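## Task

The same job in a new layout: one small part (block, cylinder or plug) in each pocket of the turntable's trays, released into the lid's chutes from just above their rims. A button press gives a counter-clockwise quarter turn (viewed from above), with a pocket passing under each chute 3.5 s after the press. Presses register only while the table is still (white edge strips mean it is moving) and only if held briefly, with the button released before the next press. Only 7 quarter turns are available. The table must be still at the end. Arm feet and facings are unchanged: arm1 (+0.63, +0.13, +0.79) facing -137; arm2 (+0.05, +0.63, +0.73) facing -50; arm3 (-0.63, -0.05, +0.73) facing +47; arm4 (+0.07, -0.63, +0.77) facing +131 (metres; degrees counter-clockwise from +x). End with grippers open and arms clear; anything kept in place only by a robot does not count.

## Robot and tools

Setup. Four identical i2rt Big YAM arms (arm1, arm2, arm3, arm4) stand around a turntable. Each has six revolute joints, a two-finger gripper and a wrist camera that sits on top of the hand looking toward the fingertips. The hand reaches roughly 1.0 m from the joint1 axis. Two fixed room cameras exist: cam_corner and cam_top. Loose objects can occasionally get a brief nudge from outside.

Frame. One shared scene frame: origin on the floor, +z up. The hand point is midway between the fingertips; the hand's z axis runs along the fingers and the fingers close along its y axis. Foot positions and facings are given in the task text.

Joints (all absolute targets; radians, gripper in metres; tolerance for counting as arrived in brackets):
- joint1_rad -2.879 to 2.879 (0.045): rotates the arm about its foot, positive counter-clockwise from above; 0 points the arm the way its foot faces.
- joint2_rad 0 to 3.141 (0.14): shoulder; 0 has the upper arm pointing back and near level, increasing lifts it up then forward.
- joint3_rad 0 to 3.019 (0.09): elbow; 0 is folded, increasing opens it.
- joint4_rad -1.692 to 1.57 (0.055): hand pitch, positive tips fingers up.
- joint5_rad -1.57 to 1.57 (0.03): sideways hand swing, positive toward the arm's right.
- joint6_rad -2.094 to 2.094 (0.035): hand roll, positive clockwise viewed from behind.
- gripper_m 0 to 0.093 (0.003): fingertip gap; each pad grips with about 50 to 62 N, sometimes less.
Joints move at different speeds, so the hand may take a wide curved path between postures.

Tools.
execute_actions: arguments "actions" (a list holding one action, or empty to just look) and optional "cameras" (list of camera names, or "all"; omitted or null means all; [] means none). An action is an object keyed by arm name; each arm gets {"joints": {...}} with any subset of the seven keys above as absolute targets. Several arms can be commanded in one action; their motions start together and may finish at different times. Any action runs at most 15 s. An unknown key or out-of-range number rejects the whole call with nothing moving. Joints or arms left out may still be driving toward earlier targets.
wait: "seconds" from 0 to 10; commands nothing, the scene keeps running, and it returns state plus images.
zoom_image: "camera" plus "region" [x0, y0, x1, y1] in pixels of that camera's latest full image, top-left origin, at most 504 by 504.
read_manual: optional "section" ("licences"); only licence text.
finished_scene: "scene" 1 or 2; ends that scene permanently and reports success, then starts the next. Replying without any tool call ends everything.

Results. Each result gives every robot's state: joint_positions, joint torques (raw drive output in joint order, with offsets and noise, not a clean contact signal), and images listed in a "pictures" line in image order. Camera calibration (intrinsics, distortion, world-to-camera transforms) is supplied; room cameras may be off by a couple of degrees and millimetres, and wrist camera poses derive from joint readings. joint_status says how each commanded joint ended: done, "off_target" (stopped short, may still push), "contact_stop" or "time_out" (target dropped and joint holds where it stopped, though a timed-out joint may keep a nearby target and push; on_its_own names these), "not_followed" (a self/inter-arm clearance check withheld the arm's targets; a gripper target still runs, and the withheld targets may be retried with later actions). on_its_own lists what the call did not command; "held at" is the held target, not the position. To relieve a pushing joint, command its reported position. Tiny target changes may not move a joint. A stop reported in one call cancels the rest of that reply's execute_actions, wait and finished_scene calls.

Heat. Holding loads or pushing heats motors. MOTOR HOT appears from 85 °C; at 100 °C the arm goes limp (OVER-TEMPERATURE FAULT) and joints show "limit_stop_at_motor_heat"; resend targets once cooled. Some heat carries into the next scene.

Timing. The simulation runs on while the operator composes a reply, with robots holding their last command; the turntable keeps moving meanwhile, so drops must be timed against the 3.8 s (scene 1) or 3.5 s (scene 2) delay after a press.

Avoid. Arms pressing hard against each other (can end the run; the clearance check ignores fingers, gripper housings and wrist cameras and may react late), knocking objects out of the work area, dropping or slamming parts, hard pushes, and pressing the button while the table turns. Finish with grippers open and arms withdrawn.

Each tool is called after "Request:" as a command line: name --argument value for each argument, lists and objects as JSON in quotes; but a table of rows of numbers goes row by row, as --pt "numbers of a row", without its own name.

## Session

Request:
execute_actions --actions '[]'

Scene clock: 0.00 s.
Joint torques (N m, as the arm reports them, + toward a larger angle): no reading
arm1.joint_positions: joint1_rad=-0.830 joint2_rad=+0.447 joint3_rad=+1.452 joint4_rad=-1.527 joint5_rad=+0.017 joint6_rad=+0.006 gripper_m=+0.095
arm1.joint_status: not commanded
arm1.hand: x=+0.5059 y=+0.1524 z=+1.3430 quat_wxyz=(+0.020, -0.864, +0.043, +0.502) (m; scene frame)
arm2.joint_positions: joint1_rad=+0.793 joint2_rad=+0.441 joint3_rad=+1.456 joint4_rad=-1.519 joint5_rad=-0.012 joint6_rad=-0.014 gripper_m=+0.094
arm2.joint_status: not commanded
arm2.hand: x=+0.1819 y=+0.6199 z=+1.2887 quat_wxyz=(-0.504, -0.027, -0.863, +0.018) (m; scene frame)
arm3.joint_positions: joint1_rad=-0.113 joint2_rad=+0.435 joint3_rad=+1.465 joint4_rad=-1.533 joint5_rad=-0.004 joint6_rad=+0.004 gripper_m=+0.094
arm3.joint_status: not commanded
arm3.hand: x=-0.5411 y=+0.0263 z=+1.2882 quat_wxyz=(-0.479, +0.293, -0.808, -0.178) (m; scene frame)
arm4.joint_positions: joint1_rad=-0.761 joint2_rad=+0.439 joint3_rad=+1.477 joint4_rad=-1.525 joint5_rad=-0.008 joint6_rad=-0.005 gripper_m=+0.094
arm4.joint_status: not commanded
arm4.hand: x=+0.0729 y=-0.5075 z=+1.3364 quat_wxyz=(-0.372, +0.597, -0.617, -0.354) (m; scene frame)
pictures: arm1_cam_wrist, arm2_cam_wrist, arm3_cam_wrist, arm4_cam_wrist, cam_corner, cam_top
camera_calibration (this result's frames):
arm1_cam_wrist: T_world_to_cam=[[0.114441, 0.993379, -0.0100924, -0.200617], [0.90827, -0.108741, -0.404006, 0.101746], [-0.402429, 0.0370682, -0.914701, 1.54825], [0, 0, 0, 1]] pos_world=[0.553608, 0.152961, 1.45527]
arm2_cam_wrist: T_world_to_cam=[[-0.0629522, -0.997943, -0.0121405, 0.649717], [-0.906415, 0.0622609, -0.417774, 0.668385], [0.417671, -0.0152954, -0.90847, 1.22805], [0, 0, 0, 1]] pos_world=[0.133817, 0.62555, 1.40276]
arm3_cam_wrist: T_world_to_cam=[[0.637402, -0.770529, 0.00187421, 0.363173], [-0.694573, -0.575619, -0.431546, 0.202035], [0.333598, 0.273767, -0.902089, 1.46285], [0, 0, 0, 1]] pos_world=[-0.579161, -0.00434774, 1.40613]
arm4_cam_wrist: T_world_to_cam=[[0.998594, -0.0530082, 0.000992585, -0.105614], [-0.0473869, -0.900781, -0.431681, 0.127795], [0.0237767, 0.431027, -0.902026, 1.54553], [0, 0, 0, 1]] pos_world=[0.0747741, -0.556647, 1.44938]
Images, in order (width x height): arm1_cam_wrist 616x616, arm2_cam_wrist 616x616, arm3_cam_wrist 616x616, arm4_cam_wrist 616x616, cam_corner 896x504, cam_top 896x504.

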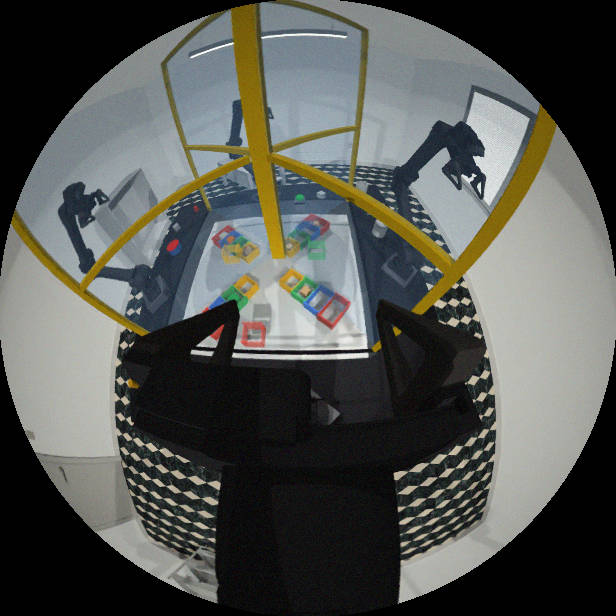

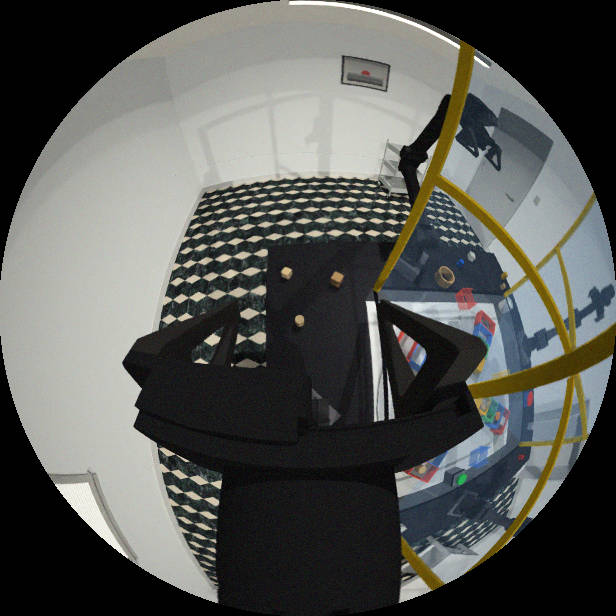

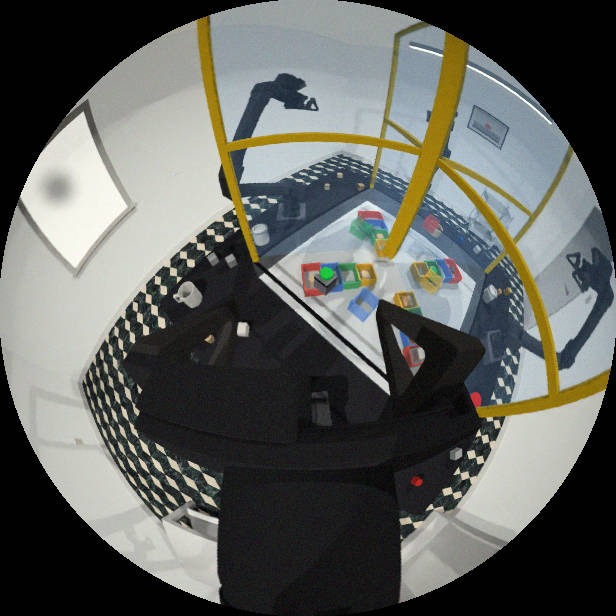

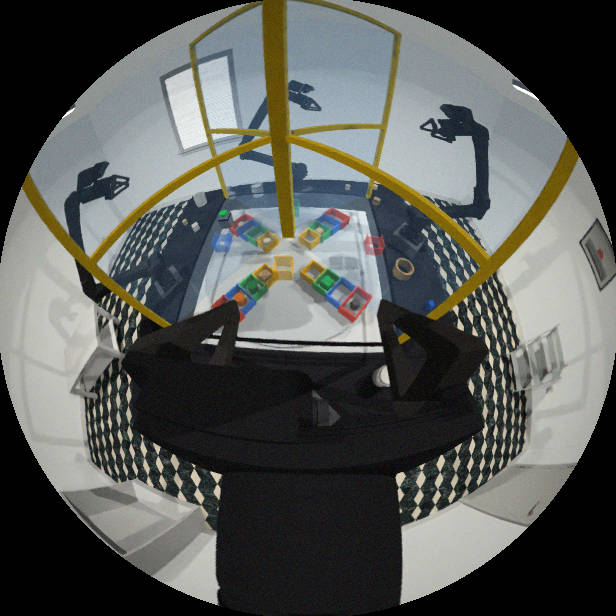

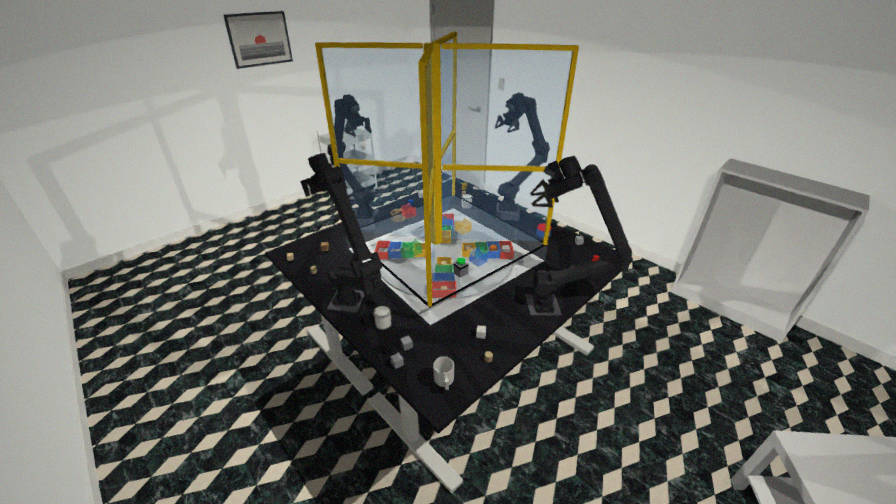

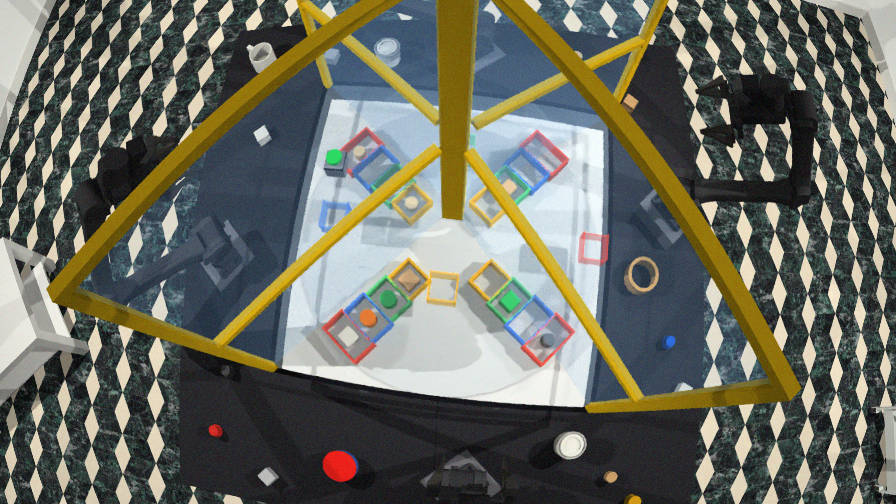

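Request:
zoom_image --camera "cam_top" --region '[290, 100, 630, 390]'

Request:
zoom_image --camera "cam_corner" --region '[350, 180, 570, 320]'

Request:
zoom_image --camera "arm4_cam_wrist" --region '[170, 170, 440, 340]'

Request:
zoom_image --camera "arm1_cam_wrist" --region '[160, 180, 400, 360]'

Region (290, 100, 630, 390) of cam_top's 896x504 image, scaled by 1.482, with more detail than that image has; it fills the top 430 rows of this view, and the rest is white.

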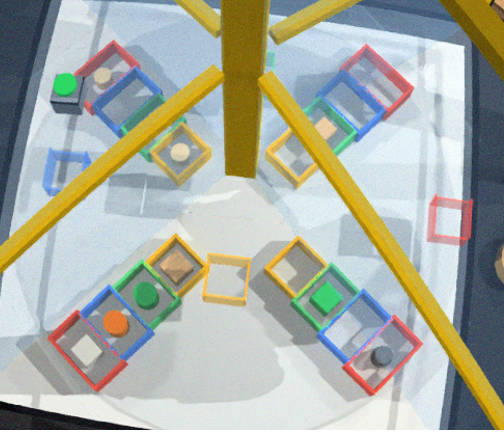

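Region (350, 180, 570, 320) of cam_corner's 896x504 image, scaled by 2.291, with more detail than that image has; it fills the top 321 rows of this view, and the rest is white.

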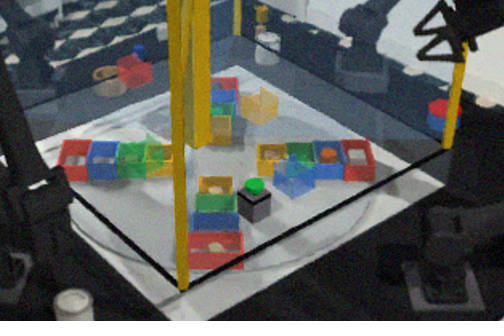

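Region (170, 170, 440, 340) of arm4_cam_wrist's 616x616 image, scaled by 1.867, with more detail than that image has; it fills the top 317 rows of this view, and the rest is white.

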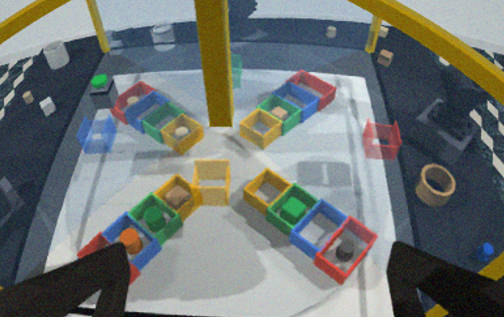

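Region (160, 180, 400, 360) of arm1_cam_wrist's 616x616 image, scaled by 2.100, with more detail than that image has; it fills the top 378 rows of this view, and the rest is white.

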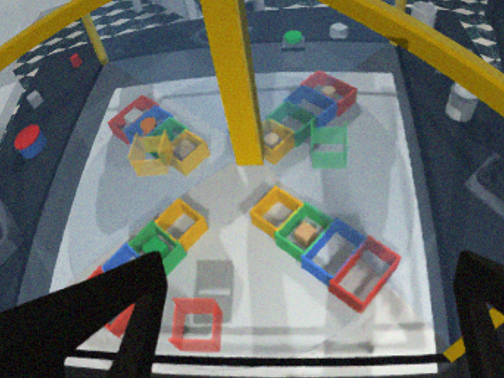

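Request:
execute_actions --actions '[{"arm1":{"joints":{"joint1_rad":0.883,"joint2_rad":0.9,"joint3_rad":1.0,"joint4_rad":-1.4}},"arm2":{"joints":{"joint1_rad":0.93,"joint2_rad":0.9,"joint3_rad":1.0,"joint4_rad":-1.4}},"arm3":{"joints":{"joint1_rad":0.522,"joint2_rad":0.9,"joint3_rad":1.0,"joint4_rad":-1.4}},"arm4":{"joints":{"joint1_rad":-2.236,"joint2_rad":0.7,"joint3_rad":1.0,"joint4_rad":-1.4}}}]' --cameras '[]'

Request:
execute_actions --actions '[{"arm1":{"joints":{"joint2_rad":1.5,"joint3_rad":0.825,"joint4_rad":-0.865}},"arm2":{"joints":{"joint2_rad":1.315,"joint3_rad":0.825,"joint4_rad":-1.05}},"arm3":{"joints":{"joint2_rad":1.43,"joint3_rad":0.94,"joint4_rad":-1.05}},"arm4":{"joints":{"joint2_rad":1.545,"joint3_rad":0.945,"joint4_rad":-0.94}}}]'

Scene clock: 44.03 s.
Joint torques (N m, as the arm reports them, + toward a larger angle): arm1=[-0.29 -3.44 11.91  0.99  0.09  0.11] | arm2=[ 0.91 -4.6  11.1   0.61  0.14 -0.02] | arm3=[ 2.2  -3.06  9.78  1.27 -0.04 -0.01] | arm4=[ 0.5  -1.38  8.73  1.45  0.11 -0.11]
arm1.joint_positions: joint1_rad=+0.876 joint2_rad=+0.900 joint3_rad=+0.974 joint4_rad=-1.406 joint5_rad=+0.017 joint6_rad=+0.006 gripper_m=+0.095
arm1.joint_status: all done
arm1.hand: x=+0.6441 y=-0.1425 z=+1.0492 quat_wxyz=(-0.083, -0.683, -0.719, +0.093) (m; scene frame)
arm2.joint_positions: joint1_rad=+0.924 joint2_rad=+0.906 joint3_rad=+0.988 joint4_rad=-1.402 joint5_rad=-0.012 joint6_rad=-0.014 gripper_m=+0.094
arm2.joint_status: all done
arm2.hand: x=+0.3368 y=+0.6450 z=+0.9914 quat_wxyz=(-0.120, +0.032, -0.992, -0.010) (m; scene frame)
arm3.joint_positions: joint1_rad=+0.515 joint2_rad=+0.895 joint3_rad=+0.980 joint4_rad=-1.405 joint5_rad=-0.003 joint6_rad=+0.004 gripper_m=+0.094
arm3.joint_status: all done
arm3.hand: x=-0.5638 y=+0.2224 z=+0.9914 quat_wxyz=(-0.101, +0.610, -0.782, -0.079) (m; scene frame)
arm4.joint_positions: joint1_rad=-2.234 joint2_rad=+0.701 joint3_rad=+0.993 joint4_rad=-1.411 joint5_rad=-0.008 joint6_rad=-0.005 gripper_m=+0.094
arm4.joint_status: all done
arm4.hand: x=+0.3186 y=-0.6140 z=+1.0869 quat_wxyz=(-0.226, +0.030, -0.974, -0.006) (m; scene frame)
pictures: none
No camera images: the call's "cameras" was empty. Leave "cameras" out to get every camera's image.

Scene clock: 45.50 s.
Joint torques (N m, as the arm reports them, + toward a larger angle): arm1=[ -0.26 -11.36   7.65   0.95   0.1    0.11] | arm2=[ 1.05 -8.08  8.28  0.59  0.14 -0.04] | arm3=[  1.75 -11.33   7.33   1.11  -0.04  -0.01] | arm4=[  0.46 -11.79   6.48   0.82   0.12  -0.07]
arm1.joint_positions: joint1_rad=+0.876 joint2_rad=+1.500 joint3_rad=+0.824 joint4_rad=-0.880 joint5_rad=+0.017 joint6_rad=+0.006 gripper_m=+0.095
arm1.joint_status: all done
arm1.hand: x=+0.6479 y=-0.2310 z=+0.8200 quat_wxyz=(-0.002, -0.688, -0.725, +0.018) (m; scene frame)
arm2.joint_positions: joint1_rad=+0.924 joint2_rad=+1.318 joint3_rad=+0.826 joint4_rad=-1.058 joint5_rad=-0.012 joint6_rad=-0.014 gripper_m=+0.094
arm2.joint_status: all done
arm2.hand: x=+0.3862 y=+0.6480 z=+0.8154 quat_wxyz=(-0.005, +0.032, -0.999, -0.008) (m; scene frame)
arm3.joint_positions: joint1_rad=+0.515 joint2_rad=+1.438 joint3_rad=+0.936 joint4_rad=-1.063 joint5_rad=-0.003 joint6_rad=+0.004 gripper_m=+0.094
arm3.joint_status: all done
arm3.hand: x=-0.5402 y=+0.3162 z=+0.8144 quat_wxyz=(-0.004, +0.615, -0.789, -0.004) (m; scene frame)
arm4.joint_positions: joint1_rad=-2.234 joint2_rad=+1.551 joint3_rad=+0.941 joint4_rad=-0.954 joint5_rad=-0.008 joint6_rad=-0.005 gripper_m=+0.094
arm4.joint_status: all done
arm4.hand: x=+0.4676 y=-0.6079 z=+0.8182 quat_wxyz=(-0.006, +0.029, -1.000, -0.001) (m; scene frame)
pictures: arm1_cam_wrist, arm2_cam_wrist, arm3_cam_wrist, arm4_cam_wrist, cam_corner, cam_top
camera_calibration (this result's frames):
arm1_cam_wrist: T_world_to_cam=[[-0.99843, -0.0400441, 0.0391542, 0.600654], [-0.0104846, 0.820402, 0.571691, -0.270345], [-0.0550151, 0.570383, -0.819534, 0.961328], [0, 0, 0, 1]] pos_world=[0.649764, -0.302482, 0.918877]
arm2_cam_wrist: T_world_to_cam=[[0.0501647, -0.998434, -0.0247684, 0.651826], [-0.815158, -0.0552601, 0.576597, -0.115774], [-0.577062, -0.00873459, -0.816653, 1.01828], [0, 0, 0, 1]] pos_world=[0.460537, 0.653301, 0.914479]
arm3_cam_wrist: T_world_to_cam=[[0.970395, -0.241227, 0.0119659, 0.59116], [-0.203564, -0.790213, 0.578035, -0.324022], [-0.129982, -0.563358, -0.815924, 0.899914], [0, 0, 0, 1]] pos_world=[-0.522645, 0.393531, 0.914484]
arm4_cam_wrist: T_world_to_cam=[[0.0451092, -0.998932, 0.00998996, -0.641045], [-0.813403, -0.030922, 0.580878, -0.109166], [-0.579949, -0.0343288, -0.813929, 1.03934], [0, 0, 0, 1]] pos_world=[0.542887, -0.608057, 0.915769]
Images, in order (width x height): arm1_cam_wrist 616x616, arm2_cam_wrist 616x616, arm3_cam_wrist 616x616, arm4_cam_wrist 616x616, cam_corner 896x504, cam_top 896x504.

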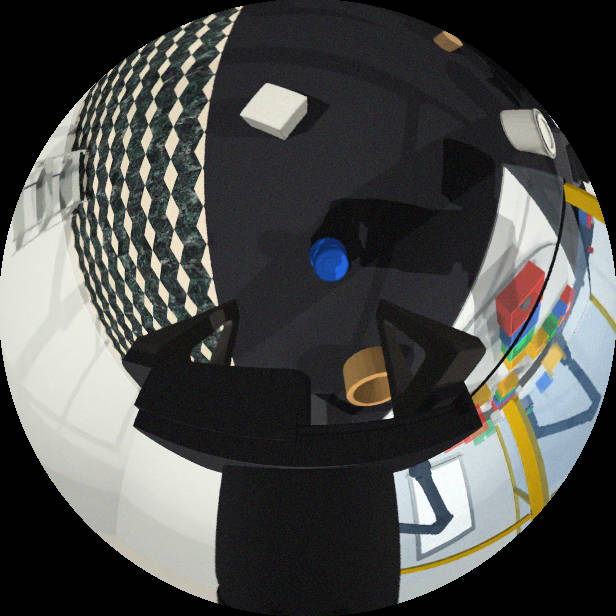

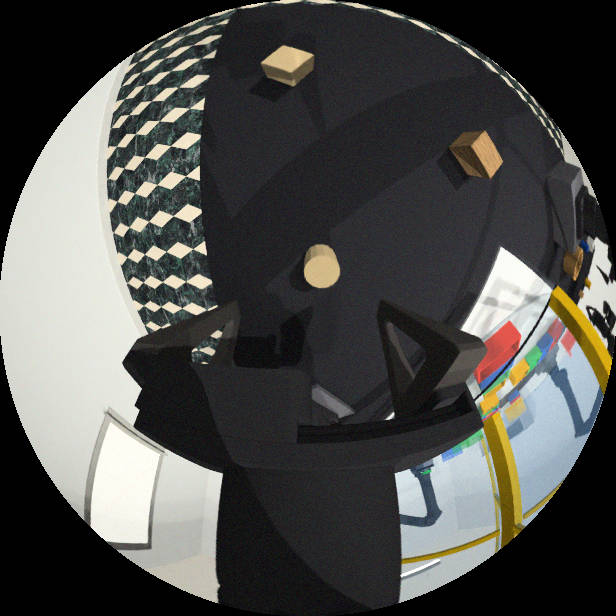

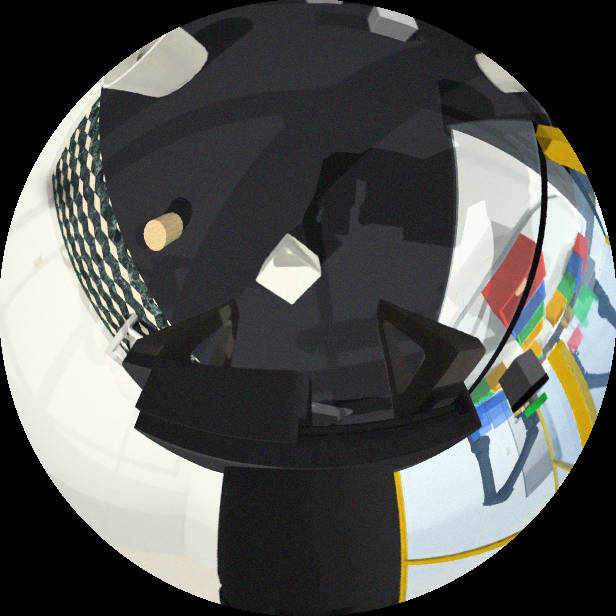

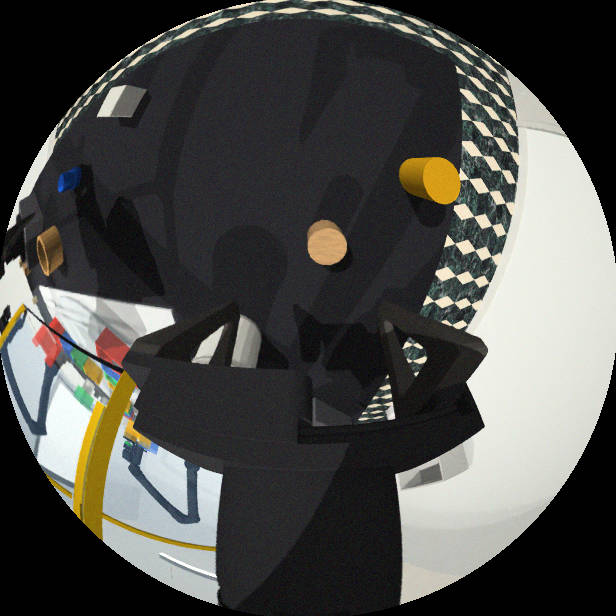

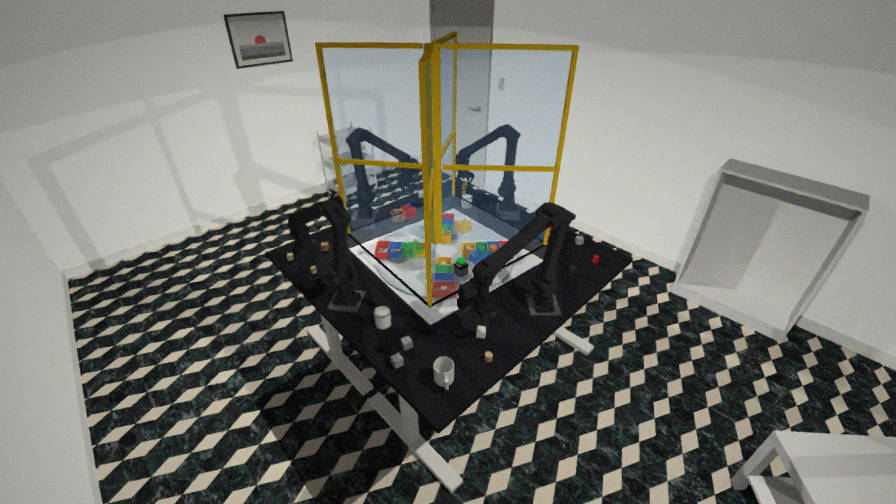

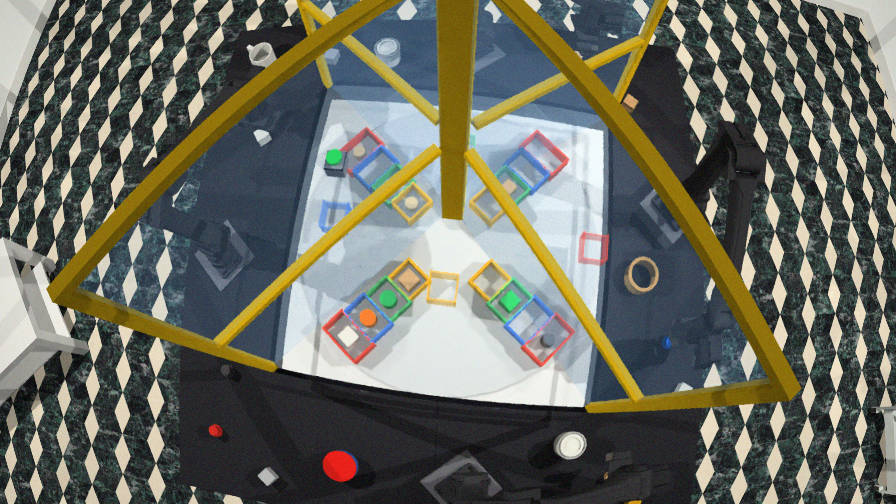

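Request:
execute_actions --actions '[{"arm1":{"joints":{"joint1_rad":0.822}},"arm2":{"joints":{"joint1_rad":0.887}},"arm3":{"joints":{"joint1_rad":0.565,"joint6_rad":0.75}},"arm4":{"joints":{"joint1_rad":-2.274,"joint3_rad":1.0,"joint2_rad":1.6}}}]' --cameras '[]'

Request:
execute_actions --actions '[{"arm1":{"joints":{"joint2_rad":1.686,"joint3_rad":0.785,"joint4_rad":-0.655}},"arm2":{"joints":{"joint2_rad":1.48,"joint3_rad":0.755,"joint4_rad":-0.83}},"arm3":{"joints":{"joint2_rad":1.563,"joint3_rad":0.86,"joint4_rad":-0.843}},"arm4":{"joints":{"joint2_rad":1.75,"joint4_rad":-0.768}}}]' --cameras '["arm1_cam_wrist","arm2_cam_wrist","arm3_cam_wrist","arm4_cam_wrist"]'

Scene clock: 57.50 s.
Joint torques (N m, as the arm reports them, + toward a larger angle): arm1=[ -1.23 -11.35   7.73   0.96   0.1    0.11] | arm2=[ 0.1  -8.24  8.33  0.55  0.13 -0.03] | arm3=[  1.78 -11.86   7.26   1.2    0.01   0.11] | arm4=[  0.53 -11.54   9.97   0.6    0.12  -0.08]
arm1.joint_positions: joint1_rad=+0.827 joint2_rad=+1.500 joint3_rad=+0.824 joint4_rad=-0.880 joint5_rad=+0.017 joint6_rad=+0.006 gripper_m=+0.095
arm1.joint_status: all done
arm1.hand: x=+0.6300 y=-0.2315 z=+0.8201 quat_wxyz=(-0.002, -0.706, -0.708, +0.017) (m; scene frame)
arm2.joint_positions: joint1_rad=+0.893 joint2_rad=+1.318 joint3_rad=+0.826 joint4_rad=-1.058 joint5_rad=-0.012 joint6_rad=-0.014 gripper_m=+0.094
arm2.joint_status: all done
arm2.hand: x=+0.3866 y=+0.6376 z=+0.8154 quat_wxyz=(-0.005, +0.016, -1.000, -0.008) (m; scene frame)
arm3.joint_positions: joint1_rad=+0.559 joint2_rad=+1.438 joint3_rad=+0.936 joint4_rad=-1.063 joint5_rad=-0.003 joint6_rad=+0.740 gripper_m=+0.094
arm3.joint_status: all done
arm3.hand: x=-0.5562 y=+0.3198 z=+0.8144 quat_wxyz=(-0.003, +0.311, -0.950, -0.005) (m; scene frame)
arm4.joint_positions: joint1_rad=-2.274 joint2_rad=+1.600 joint3_rad=+0.947 joint4_rad=-0.954 joint5_rad=-0.008 joint6_rad=-0.005 gripper_m=+0.094
arm4.joint_status: all done
arm4.hand: x=+0.4664 y=-0.6240 z=+0.8018 quat_wxyz=(+0.015, +0.009, -1.000, -0.001) (m; scene frame)
pictures: none
No camera images: the call's "cameras" was empty. Leave "cameras" out to get every camera's image.

Scene clock: 58.50 s.
Joint torques (N m, as the arm reports them, + toward a larger angle): arm1=[ -1.2  -13.77   6.45   0.92   0.1    0.11] | arm2=[ 0.1  -9.73  7.    0.48  0.14 -0.02] | arm3=[  1.91 -12.34   6.48   1.1    0.03   0.1 ] | arm4=[  0.49 -14.46   8.22   0.81   0.11  -0.09]
arm1.joint_positions: joint1_rad=+0.827 joint2_rad=+1.697 joint3_rad=+0.780 joint4_rad=-0.669 joint5_rad=+0.017 joint6_rad=+0.006 gripper_m=+0.095
arm1.joint_status: all done
arm1.hand: x=+0.6296 y=-0.2333 z=+0.7404 quat_wxyz=(+0.009, -0.706, -0.708, +0.007) (m; scene frame)
arm2.joint_positions: joint1_rad=+0.893 joint2_rad=+1.486 joint3_rad=+0.758 joint4_rad=-0.838 joint5_rad=-0.012 joint6_rad=-0.014 gripper_m=+0.094
arm2.joint_status: all done
arm2.hand: x=+0.3948 y=+0.6379 z=+0.7408 quat_wxyz=(+0.003, +0.016, -1.000, -0.008) (m; scene frame)
arm3.joint_positions: joint1_rad=+0.559 joint2_rad=+1.572 joint3_rad=+0.854 joint4_rad=-0.856 joint5_rad=-0.003 joint6_rad=+0.740 gripper_m=+0.094
arm3.joint_status: all done
arm3.hand: x=-0.5556 y=+0.3221 z=+0.7414 quat_wxyz=(+0.000, +0.310, -0.951, -0.001) (m; scene frame)
arm4.joint_positions: joint1_rad=-2.274 joint2_rad=+1.764 joint3_rad=+0.960 joint4_rad=-0.783 joint5_rad=-0.008 joint6_rad=-0.005 gripper_m=+0.094
arm4.joint_status: all done
arm4.hand: x=+0.4936 y=-0.6241 z=+0.7407 quat_wxyz=(+0.005, +0.009, -1.000, -0.001) (m; scene frame)
pictures: arm1_cam_wrist, arm2_cam_wrist, arm3_cam_wrist, arm4_cam_wrist
camera_calibration (this result's frames):
arm1_cam_wrist: T_world_to_cam=[[-0.999202, 0.00807982, 0.0391282, 0.597116], [0.0298459, 0.802021, 0.596549, -0.271239], [-0.0265617, 0.597241, -0.801622, 0.871495], [0, 0, 0, 1]] pos_world=[0.627883, -0.307777, 0.837053]
arm2_cam_wrist: T_world_to_cam=[[0.0185669, -0.999529, -0.024452, 0.652405], [-0.807093, -0.0294182, 0.589691, -0.095714], [-0.590133, 0.00878628, -0.807258, 0.949206], [0, 0, 0, 1]] pos_world=[0.470794, 0.640942, 0.838649]
arm3_cam_wrist: T_world_to_cam=[[0.592729, -0.805333, 0.0105428, 0.581343], [-0.6564, -0.475445, 0.585739, -0.638978], [-0.466703, -0.354105, -0.810431, 0.583139], [0, 0, 0, 1]] pos_world=[-0.491852, 0.370868, 0.84074]
arm4_cam_wrist: T_world_to_cam=[[0.00477205, -0.999939, 0.00994788, -0.638327], [-0.800634, 0.00213974, 0.59915, -0.042652], [-0.599135, -0.0108238, -0.800575, 1.00508], [0, 0, 0, 1]] pos_world=[0.571075, -0.627318, 0.836545]
Images, in order (width x height): arm1_cam_wrist 616x616, arm2_cam_wrist 616x616, arm3_cam_wrist 616x616, arm4_cam_wrist 616x616.

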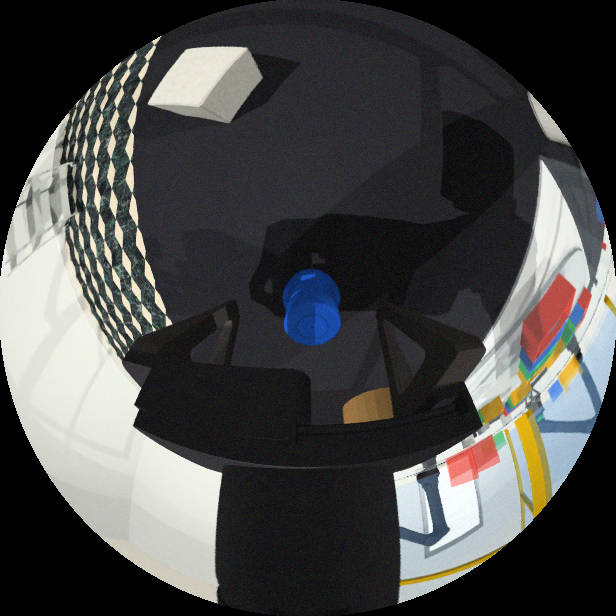

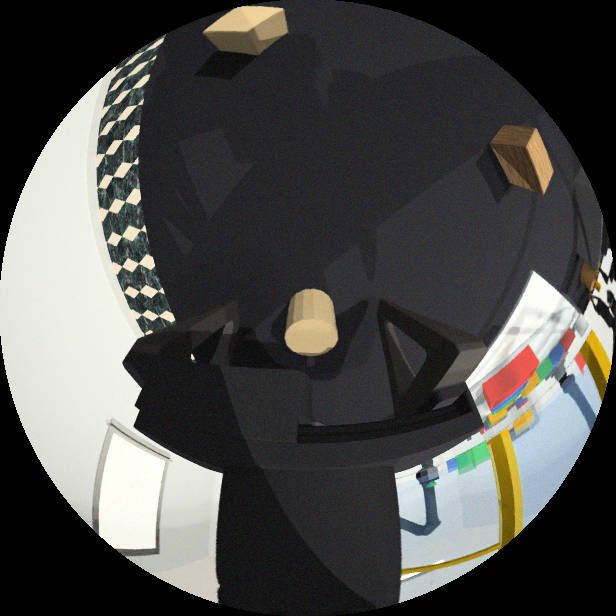

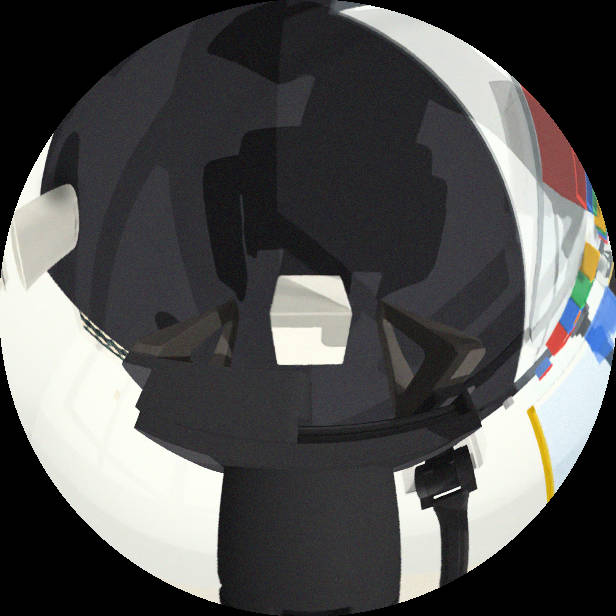

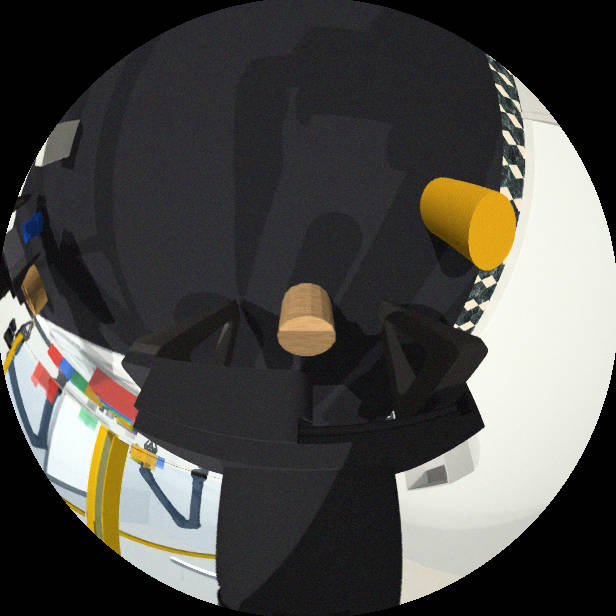

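Request:
execute_actions --actions '[{"arm1":{"joints":{"joint4_rad":-0.625,"gripper_m":0}},"arm2":{"joints":{"gripper_m":0}},"arm3":{"joints":{"gripper_m":0}},"arm4":{"joints":{"gripper_m":0}}}]' --cameras '[]'

Request:
execute_actions --actions '[{"arm1":{"joints":{"joint2_rad":1.05,"joint3_rad":1.0,"joint4_rad":-1.45}},"arm2":{"joints":{"joint2_rad":1.05,"joint3_rad":1.09,"joint4_rad":-1.525}},"arm3":{"joints":{"joint2_rad":1.05,"joint3_rad":1.09,"joint4_rad":-1.525}},"arm4":{"joints":{"joint2_rad":1.05,"joint3_rad":1.05,"joint4_rad":-1.5}}}]' --cameras '[]'

Request:
execute_actions --actions '[{"arm1":{"joints":{"joint1_rad":-0.214}},"arm2":{"joints":{"joint1_rad":-0.676}},"arm3":{"joints":{"joint1_rad":-0.245,"joint6_rad":0}},"arm4":{"joints":{"joint1_rad":-0.587}}}]' --cameras '[]'

Request:
execute_actions --actions '[{"arm1":{"joints":{"joint2_rad":1.16,"joint3_rad":0.97,"joint4_rad":-1.352}},"arm2":{"joints":{"joint2_rad":1.36,"joint3_rad":1.34,"joint4_rad":-1.485}},"arm3":{"joints":{"joint2_rad":1.467,"joint3_rad":1.48,"joint4_rad":-1.515}},"arm4":{"joints":{"joint2_rad":1.54,"joint3_rad":1.43,"joint4_rad":-1.392}}}]'

Scene clock: 76.20 s.
Joint torques (N m, as the arm reports them, + toward a larger angle): arm1=[ -1.24 -13.93   6.49   0.99   0.09   0.11] | arm2=[ 0.25 -9.82  7.04  0.54  0.14 -0.02] | arm3=[  1.96 -12.16   6.48   1.07   0.     0.07] | arm4=[  0.77 -14.19   8.31   0.65   0.09  -0.07]
arm1.joint_positions: joint1_rad=+0.827 joint2_rad=+1.697 joint3_rad=+0.780 joint4_rad=-0.640 joint5_rad=+0.017 joint6_rad=+0.006 gripper_m=+0.029
arm1.joint_status: gripper_m off_target (ended at +0.029, target +0.000); the others done
arm1.hand: x=+0.6297 y=-0.2404 z=+0.7405 quat_wxyz=(-0.001, -0.706, -0.708, +0.017) (m; scene frame)
arm2.joint_positions: joint1_rad=+0.893 joint2_rad=+1.486 joint3_rad=+0.758 joint4_rad=-0.838 joint5_rad=-0.012 joint6_rad=-0.014 gripper_m=+0.030
arm2.joint_status: gripper_m off_target (ended at +0.030, target +0.000)
arm2.hand: x=+0.3948 y=+0.6379 z=+0.7408 quat_wxyz=(+0.003, +0.016, -1.000, -0.008) (m; scene frame)
arm3.joint_positions: joint1_rad=+0.559 joint2_rad=+1.572 joint3_rad=+0.854 joint4_rad=-0.855 joint5_rad=-0.003 joint6_rad=+0.741 gripper_m=+0.039
arm3.joint_status: gripper_m off_target (ended at +0.039, target +0.000)
arm3.hand: x=-0.5556 y=+0.3224 z=+0.7414 quat_wxyz=(-0.001, +0.310, -0.951, -0.002) (m; scene frame)
arm4.joint_positions: joint1_rad=-2.274 joint2_rad=+1.764 joint3_rad=+0.960 joint4_rad=-0.783 joint5_rad=-0.008 joint6_rad=-0.005 gripper_m=+0.031
arm4.joint_status: gripper_m off_target (ended at +0.031, target +0.000)
arm4.hand: x=+0.4936 y=-0.6241 z=+0.7407 quat_wxyz=(+0.005, +0.009, -1.000, -0.001) (m; scene frame)
pictures: none
No camera images: the call's "cameras" was empty. Leave "cameras" out to get every camera's image.

Scene clock: 77.63 s.
Joint torques (N m, as the arm reports them, + toward a larger angle): arm1=[-1.24 -4.61 10.97 -0.17  0.1   0.11] | arm2=[ 0.17 -5.38 11.29  0.08  0.17 -0.02] | arm3=[ 1.9  -6.27  9.5   0.22 -0.01  0.09] | arm4=[ 1.   -5.38 11.11 -0.45  0.12 -0.09]
arm1.joint_positions: joint1_rad=+0.827 joint2_rad=+1.041 joint3_rad=+0.983 joint4_rad=-1.437 joint5_rad=+0.017 joint6_rad=+0.006 gripper_m=+0.029
arm1.joint_status: all done
arm1.hand: x=+0.6303 y=-0.1536 z=+1.0153 quat_wxyz=(-0.024, -0.705, -0.707, +0.039) (m; scene frame)
arm2.joint_positions: joint1_rad=+0.893 joint2_rad=+1.039 joint3_rad=+1.071 joint4_rad=-1.518 joint5_rad=-0.012 joint6_rad=-0.014 gripper_m=+0.030
arm2.joint_status: all done
arm2.hand: x=+0.3447 y=+0.6363 z=+0.9865 quat_wxyz=(-0.037, +0.016, -0.999, -0.008) (m; scene frame)
arm3.joint_positions: joint1_rad=+0.559 joint2_rad=+1.050 joint3_rad=+1.070 joint4_rad=-1.514 joint5_rad=-0.003 joint6_rad=+0.741 gripper_m=+0.039
arm3.joint_status: all done
arm3.hand: x=-0.5731 y=+0.2386 z=+0.9841 quat_wxyz=(-0.020, +0.310, -0.950, -0.036) (m; scene frame)
arm4.joint_positions: joint1_rad=-2.274 joint2_rad=+1.047 joint3_rad=+1.005 joint4_rad=-1.487 joint5_rad=-0.008 joint6_rad=-0.005 gripper_m=+0.031
arm4.joint_status: all done
arm4.hand: x=+0.3530 y=-0.6242 z=+1.0025 quat_wxyz=(-0.023, +0.009, -1.000, -0.001) (m; scene frame)
pictures: none
No camera images: the call's "cameras" was empty. Leave "cameras" out to get every camera's image.

Scene clock: 81.17 s.
Joint torques (N m, as the arm reports them, + toward a larger angle): arm1=[-1.22 -5.13 10.96 -0.18  0.09  0.11] | arm2=[ 0.24 -5.15 11.36  0.08  0.14 -0.04] | arm3=[ 0.74 -5.64  9.62  0.22 -0.08 -0.08] | arm4=[23.55 -5.16 11.07 -0.41  0.29 -0.05]
arm1.joint_positions: joint1_rad=-0.208 joint2_rad=+1.045 joint3_rad=+0.983 joint4_rad=-1.437 joint5_rad=+0.017 joint6_rad=+0.006 gripper_m=+0.029
arm1.joint_status: all done
arm1.hand: x=+0.3819 y=-0.0119 z=+1.0136 quat_wxyz=(-0.007, -0.963, -0.266, +0.041) (m; scene frame)
arm2.joint_positions: joint1_rad=-0.673 joint2_rad=+1.040 joint3_rad=+1.071 joint4_rad=-1.518 joint5_rad=-0.012 joint6_rad=-0.014 gripper_m=+0.030
arm2.joint_status: all done
arm2.hand: x=+0.0623 y=+0.3385 z=+0.9885 quat_wxyz=(-0.029, -0.693, -0.720, +0.028) (m; scene frame)
arm3.joint_positions: joint1_rad=-0.239 joint2_rad=+1.050 joint3_rad=+1.070 joint4_rad=-1.514 joint5_rad=-0.003 joint6_rad=+0.010 gripper_m=+0.039
arm3.joint_status: all done
arm3.hand: x=-0.3848 y=+0.1104 z=+0.9841 quat_wxyz=(-0.039, +0.278, -0.960, -0.015) (m; scene frame)
arm4.joint_positions: joint1_rad=-1.775 joint2_rad=+1.047 joint3_rad=+1.005 joint4_rad=-1.487 joint5_rad=-0.012 joint6_rad=-0.008 gripper_m=+0.031
arm4.joint_status: joint1_rad time_out (moved +0.499 of +1.687)
arm4.on_its_own: joint1_rad reads -1.775 and still pushes toward -1.511 since a time_out (your -0.587 is given up)
arm4.hand: x=+0.3160 y=-0.4887 z=+1.0015 quat_wxyz=(-0.020, +0.257, -0.966, -0.007) (m; scene frame)
pictures: none
No camera images: the call's "cameras" was empty. Leave "cameras" out to get every camera's image.

not run: a stop came earlier in this reply.

Request:
execute_actions --actions '[{"arm1":{"joints":{"joint2_rad":1.16,"joint3_rad":0.97,"joint4_rad":-1.352}},"arm2":{"joints":{"joint2_rad":1.36,"joint3_rad":1.34,"joint4_rad":-1.485}},"arm3":{"joints":{"joint2_rad":1.467,"joint3_rad":1.48,"joint4_rad":-1.515}},"arm4":{"joints":{"joint1_rad":-1.9,"joint2_rad":0.6,"joint3_rad":0.7,"joint4_rad":-1.6}}}]'

Scene clock: 87.03 s.
Joint torques (N m, as the arm reports them, + toward a larger angle): arm1=[-1.26 -8.44  9.88  0.86  0.09  0.11] | arm2=[  0.2  -10.24  14.27   0.24   0.13  -0.02] | arm3=[  1.15 -14.    12.27   0.52  -0.06  -0.09] | arm4=[ 0.59 -0.21  7.8   0.04  0.12 -0.07]
arm1.joint_positions: joint1_rad=-0.208 joint2_rad=+1.171 joint3_rad=+0.963 joint4_rad=-1.365 joint5_rad=+0.017 joint6_rad=+0.006 gripper_m=+0.029
arm1.joint_status: all done
arm1.hand: x=+0.3640 y=-0.0231 z=+0.9716 quat_wxyz=(+0.004, -0.964, -0.267, +0.005) (m; scene frame)
arm2.joint_positions: joint1_rad=-0.673 joint2_rad=+1.364 joint3_rad=+1.287 joint4_rad=-1.487 joint5_rad=-0.012 joint6_rad=-0.014 gripper_m=+0.030
arm2.joint_status: all done
arm2.hand: x=+0.0644 y=+0.2365 z=+0.9696 quat_wxyz=(-0.002, -0.694, -0.720, +0.001) (m; scene frame)
arm3.joint_positions: joint1_rad=-0.239 joint2_rad=+1.481 joint3_rad=+1.420 joint4_rad=-1.514 joint5_rad=-0.003 joint6_rad=+0.010 gripper_m=+0.039
arm3.joint_status: all done
arm3.hand: x=-0.2652 y=+0.1877 z=+0.9743 quat_wxyz=(+0.000, +0.278, -0.961, -0.003) (m; scene frame)
arm4.joint_positions: joint1_rad=-1.899 joint2_rad=+0.603 joint3_rad=+0.701 joint4_rad=-1.594 joint5_rad=-0.008 joint6_rad=-0.008 gripper_m=+0.031
arm4.joint_status: all done
arm4.hand: x=+0.2060 y=-0.5725 z=+0.9643 quat_wxyz=(-0.038, +0.196, -0.980, -0.008) (m; scene frame)
pictures: arm1_cam_wrist, arm2_cam_wrist, arm3_cam_wrist, arm4_cam_wrist, cam_corner, cam_top
camera_calibration (this result's frames):
arm1_cam_wrist: T_world_to_cam=[[-0.503819, 0.863401, 0.0265508, 0.172628], [0.70645, 0.394156, 0.587852, -0.81714], [0.497087, 0.314927, -0.808533, 0.733794], [0, 0, 0, 1]] pos_world=[0.299483, -0.058059, 1.06907]
arm2_cam_wrist: T_world_to_cam=[[-0.999657, -0.0236494, -0.0112424, 0.0848914], [-0.025774, 0.812827, 0.581934, -0.751064], [-0.00462424, 0.582025, -0.813158, 0.774959], [0, 0, 0, 1]] pos_world=[0.069088, 0.161448, 1.06819]
arm3_cam_wrist: T_world_to_cam=[[0.537072, -0.84351, 0.00673796, 0.294661], [-0.685675, -0.431896, 0.585932, -0.664794], [-0.491329, -0.319307, -0.810333, 0.846638], [0, 0, 0, 1]] pos_world=[-0.198109, 0.231765, 1.0736]
arm4_cam_wrist: T_world_to_cam=[[0.372904, -0.927809, 0.0106683, -0.622815], [-0.791383, -0.312027, 0.525693, -0.517909], [-0.484414, -0.204476, -0.850607, 0.92608], [0, 0, 0, 1]] pos_world=[0.270992, -0.550094, 1.06664]
Images, in order (width x height): arm1_cam_wrist 616x616, arm2_cam_wrist 616x616, arm3_cam_wrist 616x616, arm4_cam_wrist 616x616, cam_corner 896x504, cam_top 896x504.

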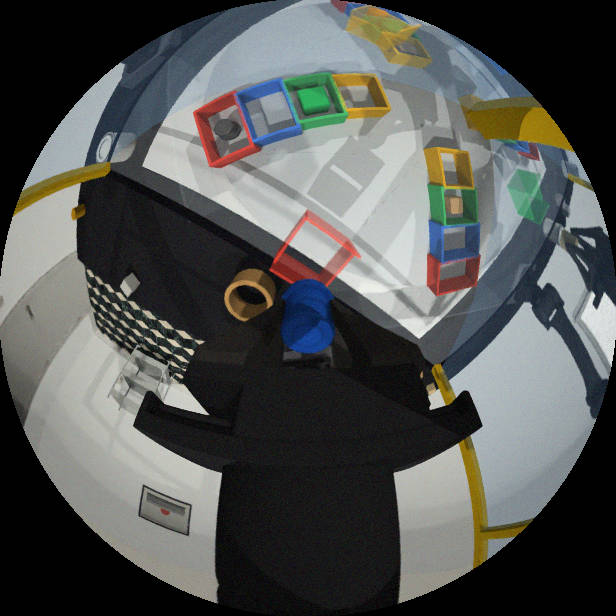

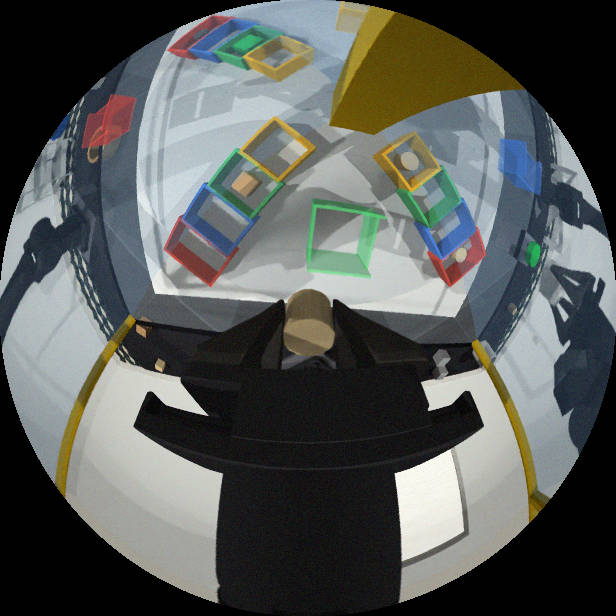

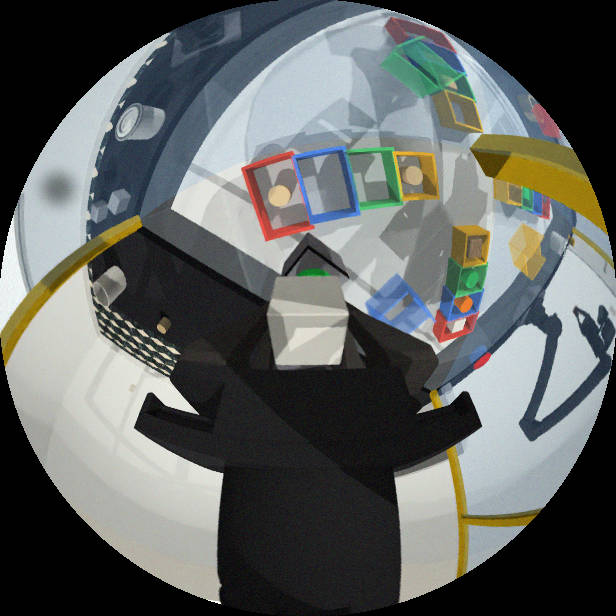

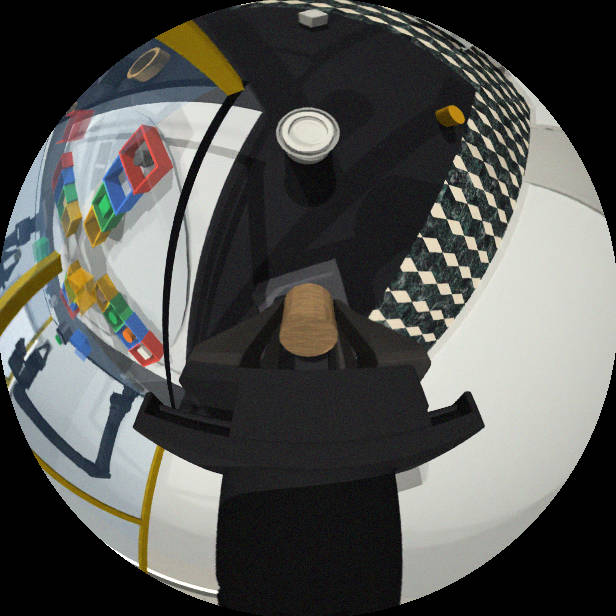

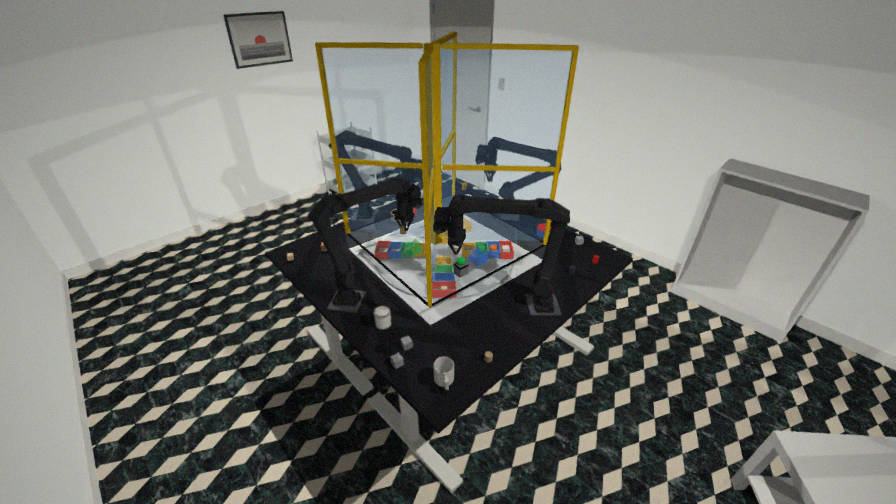

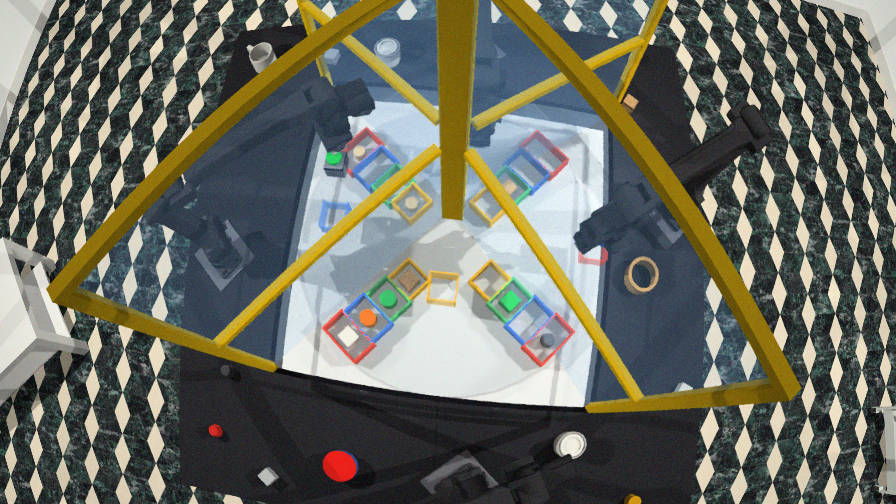

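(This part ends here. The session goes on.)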